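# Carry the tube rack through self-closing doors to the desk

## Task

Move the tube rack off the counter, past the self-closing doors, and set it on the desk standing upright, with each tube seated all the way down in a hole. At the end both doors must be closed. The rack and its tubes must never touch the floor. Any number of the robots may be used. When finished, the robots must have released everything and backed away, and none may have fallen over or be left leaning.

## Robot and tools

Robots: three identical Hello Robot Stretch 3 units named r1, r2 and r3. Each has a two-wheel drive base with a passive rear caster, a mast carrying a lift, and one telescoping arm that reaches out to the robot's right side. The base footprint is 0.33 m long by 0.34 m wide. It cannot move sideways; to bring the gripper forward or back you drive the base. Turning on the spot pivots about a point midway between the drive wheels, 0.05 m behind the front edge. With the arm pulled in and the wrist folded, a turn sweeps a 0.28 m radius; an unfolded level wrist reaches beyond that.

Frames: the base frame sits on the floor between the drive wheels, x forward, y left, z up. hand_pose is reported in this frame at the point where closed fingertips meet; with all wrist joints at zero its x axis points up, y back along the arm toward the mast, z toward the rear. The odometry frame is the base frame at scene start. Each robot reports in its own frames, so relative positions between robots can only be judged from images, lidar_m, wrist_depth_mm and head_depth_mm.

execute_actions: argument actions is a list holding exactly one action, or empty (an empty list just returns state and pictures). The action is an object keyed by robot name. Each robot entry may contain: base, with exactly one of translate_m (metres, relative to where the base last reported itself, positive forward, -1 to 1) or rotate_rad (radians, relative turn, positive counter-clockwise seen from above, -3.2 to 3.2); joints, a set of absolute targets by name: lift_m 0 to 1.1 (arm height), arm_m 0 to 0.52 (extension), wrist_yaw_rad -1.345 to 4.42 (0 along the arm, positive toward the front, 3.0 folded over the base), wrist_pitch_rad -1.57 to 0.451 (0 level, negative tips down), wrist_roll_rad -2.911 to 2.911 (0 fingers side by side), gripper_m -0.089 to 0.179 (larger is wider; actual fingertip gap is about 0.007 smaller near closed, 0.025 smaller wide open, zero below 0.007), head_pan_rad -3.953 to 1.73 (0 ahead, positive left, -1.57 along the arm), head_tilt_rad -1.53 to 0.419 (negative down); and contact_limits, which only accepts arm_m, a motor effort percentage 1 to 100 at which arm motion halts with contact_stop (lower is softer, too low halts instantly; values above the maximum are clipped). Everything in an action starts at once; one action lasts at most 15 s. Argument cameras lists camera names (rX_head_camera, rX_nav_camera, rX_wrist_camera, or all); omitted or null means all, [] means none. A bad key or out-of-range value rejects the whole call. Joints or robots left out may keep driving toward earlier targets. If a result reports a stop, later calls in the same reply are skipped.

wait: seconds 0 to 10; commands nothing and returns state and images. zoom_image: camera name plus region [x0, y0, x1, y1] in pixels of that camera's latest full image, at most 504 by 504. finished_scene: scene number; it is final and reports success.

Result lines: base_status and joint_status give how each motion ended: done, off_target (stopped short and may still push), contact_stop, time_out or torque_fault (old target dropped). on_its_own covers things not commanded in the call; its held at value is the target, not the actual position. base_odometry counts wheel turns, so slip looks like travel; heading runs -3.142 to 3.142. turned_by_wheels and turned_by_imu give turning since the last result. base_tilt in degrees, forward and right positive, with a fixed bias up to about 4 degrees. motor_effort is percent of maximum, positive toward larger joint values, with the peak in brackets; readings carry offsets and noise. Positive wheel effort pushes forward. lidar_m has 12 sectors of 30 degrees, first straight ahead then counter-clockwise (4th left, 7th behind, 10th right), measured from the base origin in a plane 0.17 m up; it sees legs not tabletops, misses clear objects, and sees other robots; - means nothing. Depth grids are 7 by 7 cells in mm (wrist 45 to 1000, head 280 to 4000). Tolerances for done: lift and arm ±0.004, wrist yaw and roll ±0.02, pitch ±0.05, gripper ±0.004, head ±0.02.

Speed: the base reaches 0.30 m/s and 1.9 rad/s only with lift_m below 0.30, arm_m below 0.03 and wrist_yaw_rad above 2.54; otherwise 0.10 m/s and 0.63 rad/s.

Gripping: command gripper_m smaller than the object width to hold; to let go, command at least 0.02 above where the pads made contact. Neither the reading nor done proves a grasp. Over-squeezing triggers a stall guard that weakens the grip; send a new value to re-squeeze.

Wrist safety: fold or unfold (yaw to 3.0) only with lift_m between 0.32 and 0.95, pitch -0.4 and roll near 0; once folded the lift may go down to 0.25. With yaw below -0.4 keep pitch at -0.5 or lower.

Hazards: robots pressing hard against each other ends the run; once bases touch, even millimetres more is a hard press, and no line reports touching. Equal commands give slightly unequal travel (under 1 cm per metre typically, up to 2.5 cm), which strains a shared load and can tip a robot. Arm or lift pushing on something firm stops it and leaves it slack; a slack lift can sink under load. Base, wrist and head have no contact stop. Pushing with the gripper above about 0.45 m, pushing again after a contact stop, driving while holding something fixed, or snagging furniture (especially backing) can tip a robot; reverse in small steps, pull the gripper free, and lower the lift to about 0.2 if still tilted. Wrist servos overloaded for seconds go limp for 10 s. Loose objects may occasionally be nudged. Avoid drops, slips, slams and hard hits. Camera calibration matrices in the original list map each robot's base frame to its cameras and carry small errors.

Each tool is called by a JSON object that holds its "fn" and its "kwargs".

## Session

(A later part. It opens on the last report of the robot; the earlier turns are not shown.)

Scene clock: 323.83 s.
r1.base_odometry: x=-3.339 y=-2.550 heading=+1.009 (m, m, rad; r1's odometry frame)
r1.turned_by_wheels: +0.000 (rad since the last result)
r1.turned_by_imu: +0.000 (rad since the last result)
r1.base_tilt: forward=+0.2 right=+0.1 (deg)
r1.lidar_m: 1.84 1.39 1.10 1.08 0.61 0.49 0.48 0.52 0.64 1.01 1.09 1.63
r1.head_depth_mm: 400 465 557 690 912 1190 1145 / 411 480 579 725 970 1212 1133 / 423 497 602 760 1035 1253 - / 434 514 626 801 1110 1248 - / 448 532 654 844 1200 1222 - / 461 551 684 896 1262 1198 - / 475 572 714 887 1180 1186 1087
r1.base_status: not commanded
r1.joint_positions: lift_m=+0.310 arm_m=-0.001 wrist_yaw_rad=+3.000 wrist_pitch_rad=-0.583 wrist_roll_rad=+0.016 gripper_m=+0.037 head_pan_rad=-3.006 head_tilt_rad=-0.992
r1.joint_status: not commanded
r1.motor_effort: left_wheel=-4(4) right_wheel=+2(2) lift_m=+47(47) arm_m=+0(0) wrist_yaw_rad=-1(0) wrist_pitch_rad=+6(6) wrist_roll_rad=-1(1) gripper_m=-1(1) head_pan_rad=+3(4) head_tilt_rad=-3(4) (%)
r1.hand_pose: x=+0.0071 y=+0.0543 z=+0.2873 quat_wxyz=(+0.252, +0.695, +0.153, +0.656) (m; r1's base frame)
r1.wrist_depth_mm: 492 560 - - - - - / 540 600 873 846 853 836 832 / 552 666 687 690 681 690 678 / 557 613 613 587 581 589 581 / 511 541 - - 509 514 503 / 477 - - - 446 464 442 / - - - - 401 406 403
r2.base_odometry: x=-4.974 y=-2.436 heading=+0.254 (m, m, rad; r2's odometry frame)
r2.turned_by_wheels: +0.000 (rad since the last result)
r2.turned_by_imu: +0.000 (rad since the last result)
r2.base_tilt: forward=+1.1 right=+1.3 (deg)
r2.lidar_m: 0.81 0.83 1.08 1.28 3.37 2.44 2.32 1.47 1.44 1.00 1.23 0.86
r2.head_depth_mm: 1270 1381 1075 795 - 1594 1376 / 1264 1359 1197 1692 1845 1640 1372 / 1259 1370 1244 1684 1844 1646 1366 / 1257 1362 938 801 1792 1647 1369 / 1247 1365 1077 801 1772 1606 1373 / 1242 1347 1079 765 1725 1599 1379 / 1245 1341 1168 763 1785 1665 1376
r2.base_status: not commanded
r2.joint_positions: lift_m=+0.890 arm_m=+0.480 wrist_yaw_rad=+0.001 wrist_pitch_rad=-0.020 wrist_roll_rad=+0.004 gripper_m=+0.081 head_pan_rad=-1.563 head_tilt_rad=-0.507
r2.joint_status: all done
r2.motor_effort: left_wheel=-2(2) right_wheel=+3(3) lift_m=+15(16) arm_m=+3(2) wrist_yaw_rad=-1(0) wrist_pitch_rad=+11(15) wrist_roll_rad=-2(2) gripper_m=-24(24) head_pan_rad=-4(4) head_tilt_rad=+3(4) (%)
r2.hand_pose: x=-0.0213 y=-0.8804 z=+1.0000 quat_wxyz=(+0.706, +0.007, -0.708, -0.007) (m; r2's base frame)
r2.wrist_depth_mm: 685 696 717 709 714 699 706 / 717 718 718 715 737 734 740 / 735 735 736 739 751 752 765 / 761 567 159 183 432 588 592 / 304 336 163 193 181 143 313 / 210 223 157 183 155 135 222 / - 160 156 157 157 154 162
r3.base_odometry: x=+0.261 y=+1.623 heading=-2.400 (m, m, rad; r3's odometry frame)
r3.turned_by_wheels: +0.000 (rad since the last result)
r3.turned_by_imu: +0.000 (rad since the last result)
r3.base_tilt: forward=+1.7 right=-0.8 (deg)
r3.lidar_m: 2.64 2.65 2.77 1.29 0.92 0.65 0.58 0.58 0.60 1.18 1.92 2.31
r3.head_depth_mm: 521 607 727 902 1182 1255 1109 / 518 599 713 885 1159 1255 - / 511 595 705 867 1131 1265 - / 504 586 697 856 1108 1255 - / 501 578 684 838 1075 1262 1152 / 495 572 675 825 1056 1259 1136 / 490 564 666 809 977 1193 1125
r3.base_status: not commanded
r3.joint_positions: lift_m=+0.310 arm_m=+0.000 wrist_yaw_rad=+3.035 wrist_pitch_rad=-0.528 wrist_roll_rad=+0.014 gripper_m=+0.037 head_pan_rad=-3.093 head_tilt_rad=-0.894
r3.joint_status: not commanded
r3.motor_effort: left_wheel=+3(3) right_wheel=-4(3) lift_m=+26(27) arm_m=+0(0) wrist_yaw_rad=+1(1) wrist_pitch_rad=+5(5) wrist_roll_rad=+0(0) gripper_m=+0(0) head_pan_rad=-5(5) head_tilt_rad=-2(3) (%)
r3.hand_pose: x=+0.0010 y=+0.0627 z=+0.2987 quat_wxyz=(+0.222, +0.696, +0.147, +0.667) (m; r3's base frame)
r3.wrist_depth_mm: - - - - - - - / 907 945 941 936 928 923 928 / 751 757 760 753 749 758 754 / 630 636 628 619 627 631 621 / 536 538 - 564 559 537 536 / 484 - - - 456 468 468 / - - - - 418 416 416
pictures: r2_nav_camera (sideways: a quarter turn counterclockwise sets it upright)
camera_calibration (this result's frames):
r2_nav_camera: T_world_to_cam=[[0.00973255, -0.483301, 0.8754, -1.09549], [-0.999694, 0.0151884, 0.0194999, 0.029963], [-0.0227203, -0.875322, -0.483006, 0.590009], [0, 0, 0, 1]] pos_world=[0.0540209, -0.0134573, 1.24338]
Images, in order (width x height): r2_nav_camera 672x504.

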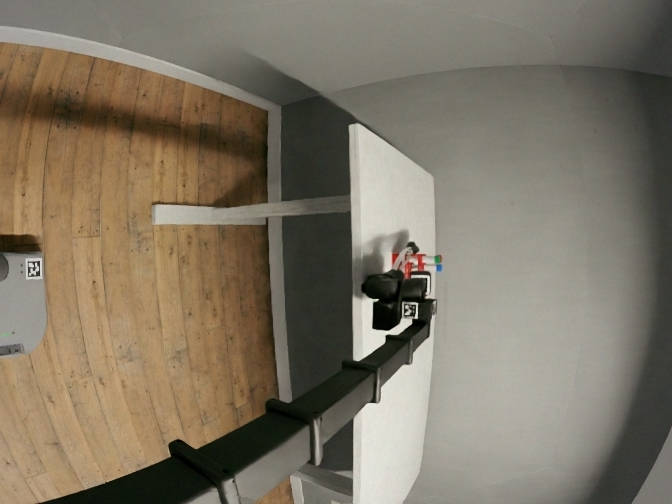

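Touching down.

{"fn": "execute_actions", "kwargs": {"actions": [{"r2":{"joints":{"lift_m":0.885}}}], "cameras": []}}

{"fn": "execute_actions", "kwargs": {"actions": [{"r2":{"joints":{"gripper_m":0.179}}}], "cameras": []}}

{"fn": "execute_actions", "kwargs": {"actions": [{"r2":{"joints":{"arm_m":0.0}}}], "cameras": ["r2_wrist_camera","r1_nav_camera"]}}

{"fn": "zoom_image", "kwargs": {"camera": "r2_wrist_camera", "region": [240,60,420,200]}}

Scene clock: 331.47 s.
r1.base_odometry: x=-3.339 y=-2.550 heading=+1.009 (m, m, rad; r1's odometry frame)
r1.turned_by_wheels: +0.000 (rad since the last result)
r1.turned_by_imu: +0.002 (rad since the last result)
r1.base_tilt: forward=+0.2 right=+0.1 (deg)
r1.lidar_m: 1.83 1.39 1.09 1.08 0.61 0.49 0.48 0.52 0.64 1.01 1.09 1.63
r1.head_depth_mm: 400 466 556 692 909 1196 1143 / 411 482 581 724 965 1212 1136 / 423 496 601 760 1033 1250 - / 436 514 628 799 1107 1238 - / 448 531 654 845 1189 1215 - / 462 550 683 890 1261 1194 - / 475 573 715 888 1174 1184 1085
r1.base_status: not commanded
r1.joint_positions: lift_m=+0.310 arm_m=-0.001 wrist_yaw_rad=+3.000 wrist_pitch_rad=-0.583 wrist_roll_rad=+0.016 gripper_m=+0.037 head_pan_rad=-3.006 head_tilt_rad=-0.992
r1.joint_status: not commanded
r1.motor_effort: left_wheel=-4(4) right_wheel=+2(2) lift_m=+47(47) arm_m=+0(0) wrist_yaw_rad=+0(0) wrist_pitch_rad=+5(6) wrist_roll_rad=-1(1) gripper_m=+0(0) head_pan_rad=+4(4) head_tilt_rad=-4(4) (%)
r1.hand_pose: x=+0.0071 y=+0.0543 z=+0.2873 quat_wxyz=(+0.252, +0.695, +0.153, +0.656) (m; r1's base frame)
r1.wrist_depth_mm: 500 553 - - - - - / 537 589 851 856 850 840 831 / 547 668 713 694 701 701 681 / 549 604 594 589 597 584 583 / 508 533 - - 526 507 505 / 471 - - - 448 452 449 / - - - - 409 406 397
r2.base_odometry: x=-4.974 y=-2.436 heading=+0.254 (m, m, rad; r2's odometry frame)
r2.turned_by_wheels: +0.000 (rad since the last result)
r2.turned_by_imu: +0.000 (rad since the last result)
r2.base_tilt: forward=+1.1 right=+1.3 (deg)
r2.lidar_m: 0.81 0.83 1.08 1.28 3.35 2.45 2.31 1.47 1.44 1.00 1.23 0.86
r2.head_depth_mm: 1270 1383 1064 798 - 1598 1358 / 1264 1375 1152 1692 1847 1643 1371 / 1263 1370 1246 1682 1820 1645 1371 / 1255 1359 938 802 1814 1650 1378 / 1248 1346 1074 801 1794 1603 1366 / 1238 1346 1083 763 1731 1608 1379 / 1234 1346 1160 763 1792 1666 1376
r2.base_status: not commanded
r2.joint_positions: lift_m=+0.886 arm_m=+0.480 wrist_yaw_rad=+0.001 wrist_pitch_rad=-0.002 wrist_roll_rad=+0.004 gripper_m=+0.081 head_pan_rad=-1.563 head_tilt_rad=-0.507
r2.joint_status: all done
r2.motor_effort: left_wheel=-2(1) right_wheel=+3(3) lift_m=+13(14) arm_m=+2(2) wrist_yaw_rad=-1(0) wrist_pitch_rad=+1(10) wrist_roll_rad=-2(3) gripper_m=-23(24) head_pan_rad=-5(4) head_tilt_rad=+3(3) (%)
r2.hand_pose: x=-0.0213 y=-0.8809 z=+0.9998 quat_wxyz=(+0.706, +0.001, -0.708, -0.001) (m; r2's base frame)
r2.wrist_depth_mm: 689 700 700 701 705 724 711 / 717 715 719 724 727 740 752 / 740 748 187 754 742 740 752 / 776 757 160 178 457 646 650 / 318 348 162 198 187 143 321 / 211 228 156 185 155 135 222 / - 161 155 157 157 155 162
r3.base_odometry: x=+0.261 y=+1.623 heading=-2.400 (m, m, rad; r3's odometry frame)
r3.turned_by_wheels: +0.000 (rad since the last result)
r3.turned_by_imu: +0.001 (rad since the last result)
r3.base_tilt: forward=+1.6 right=-0.8 (deg)
r3.lidar_m: 2.64 2.66 2.76 1.29 0.92 0.65 0.58 0.58 0.60 1.18 1.93 2.31
r3.head_depth_mm: 522 606 723 900 1192 1250 1119 / 516 600 716 880 1158 1257 - / 510 593 703 867 1132 1272 - / 506 586 694 856 1106 1252 - / 501 578 685 843 1081 1250 1154 / 497 571 675 823 1057 1254 1135 / 489 564 669 812 973 1192 1121
r3.base_status: not commanded
r3.joint_positions: lift_m=+0.310 arm_m=+0.000 wrist_yaw_rad=+3.035 wrist_pitch_rad=-0.528 wrist_roll_rad=+0.014 gripper_m=+0.037 head_pan_rad=-3.093 head_tilt_rad=-0.894
r3.joint_status: not commanded
r3.motor_effort: left_wheel=+3(3) right_wheel=-3(3) lift_m=+26(27) arm_m=+0(0) wrist_yaw_rad=+0(2) wrist_pitch_rad=+5(5) wrist_roll_rad=+0(0) gripper_m=+0(0) head_pan_rad=-4(4) head_tilt_rad=-3(2) (%)
r3.hand_pose: x=+0.0010 y=+0.0627 z=+0.2987 quat_wxyz=(+0.222, +0.696, +0.147, +0.667) (m; r3's base frame)
r3.wrist_depth_mm: - - - - - - - / 908 952 932 940 943 916 920 / 753 757 756 760 754 750 753 / 625 627 632 623 629 632 623 / 539 537 - 565 557 534 537 / 484 - - - 460 470 470 / - - - - 417 414 418
pictures: none
No camera images: the call's "cameras" was empty. Leave "cameras" out to get every camera's image.

Scene clock: 332.93 s.
r1.base_odometry: x=-3.339 y=-2.550 heading=+1.009 (m, m, rad; r1's odometry frame)
r1.turned_by_wheels: +0.000 (rad since the last result)
r1.turned_by_imu: +0.000 (rad since the last result)
r1.base_tilt: forward=+0.2 right=+0.1 (deg)
r1.lidar_m: 1.83 1.39 1.09 1.08 0.61 0.49 0.48 0.52 0.64 1.01 1.09 1.63
r1.head_depth_mm: 400 466 557 692 912 1195 1140 / 411 481 578 724 968 1220 1134 / 423 497 602 760 1033 1256 - / 435 514 626 805 1106 1246 - / 448 532 654 845 1192 1224 - / 461 552 682 893 1264 1202 - / 475 572 715 888 1179 1180 1080
r1.base_status: not commanded
r1.joint_positions: lift_m=+0.310 arm_m=-0.001 wrist_yaw_rad=+3.000 wrist_pitch_rad=-0.583 wrist_roll_rad=+0.016 gripper_m=+0.037 head_pan_rad=-3.006 head_tilt_rad=-0.992
r1.joint_status: not commanded
r1.motor_effort: left_wheel=-3(4) right_wheel=+3(2) lift_m=+47(47) arm_m=+0(1) wrist_yaw_rad=+0(1) wrist_pitch_rad=+6(6) wrist_roll_rad=-1(1) gripper_m=+0(1) head_pan_rad=+3(4) head_tilt_rad=-4(4) (%)
r1.hand_pose: x=+0.0071 y=+0.0543 z=+0.2873 quat_wxyz=(+0.252, +0.695, +0.153, +0.656) (m; r1's base frame)
r1.wrist_depth_mm: 485 554 - - - - - / 541 607 864 843 848 872 856 / 552 667 695 693 693 672 675 / 550 594 595 585 582 586 587 / 516 529 - - 527 499 524 / 473 - - - 442 449 454 / - - - - 410 404 402
r2.base_odometry: x=-4.974 y=-2.436 heading=+0.254 (m, m, rad; r2's odometry frame)
r2.turned_by_wheels: +0.000 (rad since the last result)
r2.turned_by_imu: +0.000 (rad since the last result)
r2.base_tilt: forward=+1.2 right=+1.3 (deg)
r2.lidar_m: 0.81 0.83 1.08 1.28 3.34 2.45 2.32 1.47 1.45 1.00 1.23 0.86
r2.head_depth_mm: 1278 1373 1067 795 - 1599 1349 / 1275 1378 1155 1680 1844 1633 1370 / 1261 1378 1241 1691 1841 1642 1375 / 1258 1364 937 798 1812 1636 1369 / 1249 1355 1078 804 1753 1600 1365 / 1237 1346 1077 763 1739 1607 1373 / 1235 1336 1160 766 1774 1659 1380
r2.base_status: not commanded
r2.joint_positions: lift_m=+0.886 arm_m=+0.480 wrist_yaw_rad=+0.001 wrist_pitch_rad=-0.015 wrist_roll_rad=+0.004 gripper_m=+0.179 head_pan_rad=-1.563 head_tilt_rad=-0.507
r2.joint_status: all done
r2.motor_effort: left_wheel=-2(3) right_wheel=+3(3) lift_m=+15(15) arm_m=+2(3) wrist_yaw_rad=-2(2) wrist_pitch_rad=+8(9) wrist_roll_rad=-2(2) gripper_m=+0(97) head_pan_rad=-4(5) head_tilt_rad=+4(3) (%)
r2.hand_pose: x=-0.0213 y=-0.8805 z=+0.9962 quat_wxyz=(+0.706, +0.006, -0.708, -0.005) (m; r2's base frame)
r2.wrist_depth_mm: 696 692 701 686 709 705 707 / 721 727 724 710 742 718 738 / 738 736 186 735 757 744 747 / 762 563 158 186 199 569 588 / 297 328 155 192 186 149 338 / 216 191 166 176 176 148 - / 146 154 150 151 151 148 150
r3.base_odometry: x=+0.261 y=+1.623 heading=-2.400 (m, m, rad; r3's odometry frame)
r3.turned_by_wheels: +0.000 (rad since the last result)
r3.turned_by_imu: +0.000 (rad since the last result)
r3.base_tilt: forward=+1.8 right=-0.8 (deg)
r3.lidar_m: 2.65 2.66 2.76 1.29 0.92 0.65 0.58 0.58 0.60 1.18 1.92 2.31
r3.head_depth_mm: 521 607 726 898 1188 1247 1118 / 516 600 715 883 1160 1253 - / 510 594 706 863 1132 1265 - / 505 585 696 854 1109 1254 - / 501 579 686 837 1084 1260 1156 / 495 570 677 824 1058 1254 1140 / 490 565 667 814 978 1195 1121
r3.base_status: not commanded
r3.joint_positions: lift_m=+0.310 arm_m=+0.000 wrist_yaw_rad=+3.035 wrist_pitch_rad=-0.528 wrist_roll_rad=+0.014 gripper_m=+0.037 head_pan_rad=-3.093 head_tilt_rad=-0.894
r3.joint_status: not commanded
r3.motor_effort: left_wheel=+3(3) right_wheel=-3(3) lift_m=+27(27) arm_m=+0(0) wrist_yaw_rad=+0(1) wrist_pitch_rad=+4(5) wrist_roll_rad=+0(0) gripper_m=+0(0) head_pan_rad=-5(5) head_tilt_rad=-2(3) (%)
r3.hand_pose: x=+0.0010 y=+0.0627 z=+0.2987 quat_wxyz=(+0.222, +0.696, +0.147, +0.667) (m; r3's base frame)
r3.wrist_depth_mm: - - - - - - - / 895 946 923 937 920 936 925 / 755 746 748 751 749 744 737 / 631 629 623 626 621 625 626 / 540 542 - 555 551 531 542 / 485 - - - 460 468 468 / - - - - 417 415 417
pictures: none
No camera images: the call's "cameras" was empty. Leave "cameras" out to get every camera's image.

Scene clock: 337.63 s.
r1.base_odometry: x=-3.339 y=-2.550 heading=+1.009 (m, m, rad; r1's odometry frame)
r1.turned_by_wheels: +0.000 (rad since the last result)
r1.turned_by_imu: +0.001 (rad since the last result)
r1.base_tilt: forward=+0.2 right=+0.1 (deg)
r1.lidar_m: 1.83 1.38 1.10 1.08 0.61 0.48 0.48 0.52 0.64 1.01 1.09 1.63
r1.head_depth_mm: 400 467 557 691 910 1192 1139 / 411 481 578 723 968 1220 1135 / 423 498 602 759 1032 1251 - / 436 514 626 801 1114 1240 - / 448 533 654 844 1196 1221 - / 462 552 683 896 1266 1197 - / 474 573 716 888 1173 1181 1089
r1.base_status: not commanded
r1.joint_positions: lift_m=+0.310 arm_m=-0.001 wrist_yaw_rad=+3.000 wrist_pitch_rad=-0.583 wrist_roll_rad=+0.016 gripper_m=+0.037 head_pan_rad=-3.006 head_tilt_rad=-0.992
r1.joint_status: not commanded
r1.motor_effort: left_wheel=-4(4) right_wheel=+2(2) lift_m=+47(47) arm_m=+0(0) wrist_yaw_rad=+0(0) wrist_pitch_rad=+6(6) wrist_roll_rad=-1(1) gripper_m=-1(1) head_pan_rad=+3(4) head_tilt_rad=-4(4) (%)
r1.hand_pose: x=+0.0071 y=+0.0543 z=+0.2873 quat_wxyz=(+0.252, +0.695, +0.153, +0.656) (m; r1's base frame)
r1.wrist_depth_mm: 499 559 - - - - - / 535 603 859 859 854 844 835 / 541 665 679 700 682 686 691 / 557 609 579 598 587 589 583 / 514 539 - - 529 505 499 / 473 - - - 444 445 452 / - - - - 404 403 402
r2.base_odometry: x=-4.974 y=-2.436 heading=+0.254 (m, m, rad; r2's odometry frame)
r2.turned_by_wheels: +0.000 (rad since the last result)
r2.turned_by_imu: +0.000 (rad since the last result)
r2.base_tilt: forward=+1.1 right=+1.3 (deg)
r2.lidar_m: 0.81 0.83 1.08 1.28 3.35 2.45 2.32 1.47 1.45 1.00 1.23 0.86
r2.head_depth_mm: 1276 1374 1073 797 1826 1656 1427 / 1270 1369 1076 798 1847 1658 1410 / 1266 1361 1002 798 1834 1731 - / 1256 1367 903 799 1804 1701 1389 / 1245 1349 1082 800 1781 1607 1343 / 1244 1343 1093 762 1749 1603 1382 / 1230 1334 1159 764 1806 1654 1375
r2.base_status: not commanded
r2.joint_positions: lift_m=+0.885 arm_m=+0.003 wrist_yaw_rad=+0.001 wrist_pitch_rad=-0.017 wrist_roll_rad=+0.004 gripper_m=+0.179 head_pan_rad=-1.563 head_tilt_rad=-0.507
r2.joint_status: all done
joint sent to its limit — the command would take r2.arm_m past its lower limit, so that joint was sent only as far as its limit.
r2.motor_effort: left_wheel=-2(2) right_wheel=+3(3) lift_m=+15(15) arm_m=-4(4) wrist_yaw_rad=+0(1) wrist_pitch_rad=+9(9) wrist_roll_rad=-2(2) gripper_m=-1(1) head_pan_rad=-5(4) head_tilt_rad=+3(4) (%)
r2.hand_pose: x=-0.0213 y=-0.4036 z=+0.9958 quat_wxyz=(+0.706, +0.006, -0.708, -0.006) (m; r2's base frame)
r2.wrist_depth_mm: - - - - - - - / - - - - - - - / - - - - - - - / - 681 571 575 586 584 598 / 972 - - - - - - / 983 - - - - - - / - - - - - - -
r3.base_odometry: x=+0.261 y=+1.623 heading=-2.400 (m, m, rad; r3's odometry frame)
r3.turned_by_wheels: +0.000 (rad since the last result)
r3.turned_by_imu: +0.001 (rad since the last result)
r3.base_tilt: forward=+1.6 right=-0.8 (deg)
r3.lidar_m: 2.64 2.66 2.76 1.30 0.92 0.65 0.58 0.58 0.60 1.17 1.92 2.32
r3.head_depth_mm: 521 607 725 897 1187 1257 1118 / 517 599 715 883 1160 1250 - / 512 593 705 869 1132 1268 - / 506 586 694 856 1103 1257 - / 501 580 685 836 1089 1258 1157 / 495 572 676 825 1058 1253 1136 / 490 565 666 813 980 1190 1121
r3.base_status: not commanded
r3.joint_positions: lift_m=+0.310 arm_m=+0.000 wrist_yaw_rad=+3.035 wrist_pitch_rad=-0.528 wrist_roll_rad=+0.014 gripper_m=+0.037 head_pan_rad=-3.093 head_tilt_rad=-0.894
r3.joint_status: not commanded
r3.motor_effort: left_wheel=+3(3) right_wheel=-3(3) lift_m=+27(27) arm_m=+0(0) wrist_yaw_rad=+0(0) wrist_pitch_rad=+5(5) wrist_roll_rad=+0(0) gripper_m=+0(0) head_pan_rad=-5(5) head_tilt_rad=-2(2) (%)
r3.hand_pose: x=+0.0010 y=+0.0627 z=+0.2987 quat_wxyz=(+0.222, +0.696, +0.147, +0.667) (m; r3's base frame)
r3.wrist_depth_mm: - - - - - - - / 900 928 934 946 937 930 930 / 748 756 763 751 752 758 759 / 633 634 622 625 624 630 622 / 545 544 - 564 552 543 534 / 490 - - - 460 468 470 / - - - - 415 418 416
pictures: r1_nav_camera (sideways: a quarter turn counterclockwise sets it upright), r2_wrist_camera
camera_calibration (this result's frames):
r1_nav_camera: T_world_to_cam=[[-0.842501, -0.154478, 0.51607, -0.625911], [-0.188382, 0.982002, -0.0135929, 0.0737234], [-0.504682, -0.108671, -0.856438, 1.07562], [0, 0, 0, 1]] pos_world=[0.0294036, -0.0521976, 1.24522]
r2_wrist_camera: T_world_to_cam=[[-0.999553, -0.0299012, 0.0000222464, -0.0288996], [-0.00619534, 0.206373, -0.978454, 1.08375], [0.0292524, -0.978016, -0.206466, -0.0275207], [0, 0, 0, 1]] pos_world=[-0.0213674, -0.251437, 1.05472]
Images, in order (width x height): r1_nav_camera 672x504, r2_wrist_camera 644x364.

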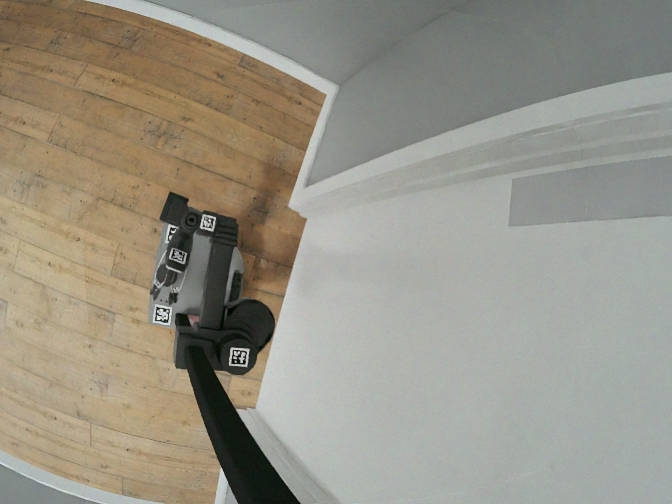

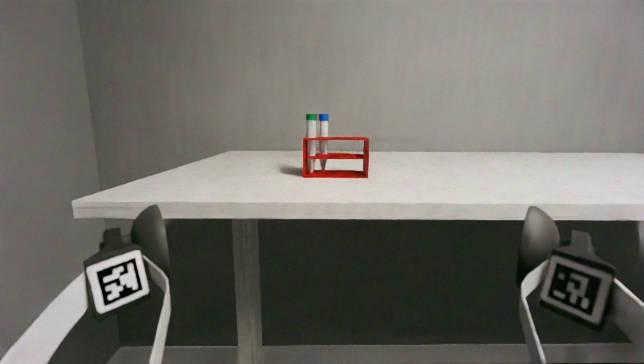

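Region (240, 60, 420, 200) of r2_wrist_camera's 644x364 image, scaled by 2.800.

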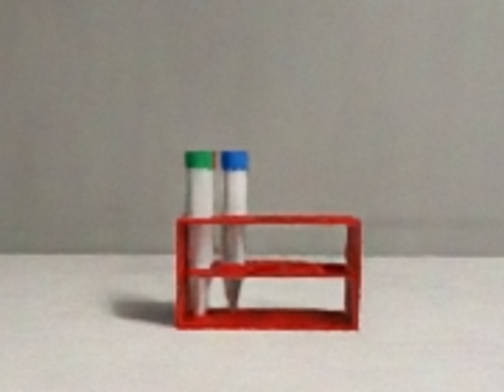

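{"fn": "finished_scene", "kwargs": {"scene": 2}}

The scene is finished: the task was done.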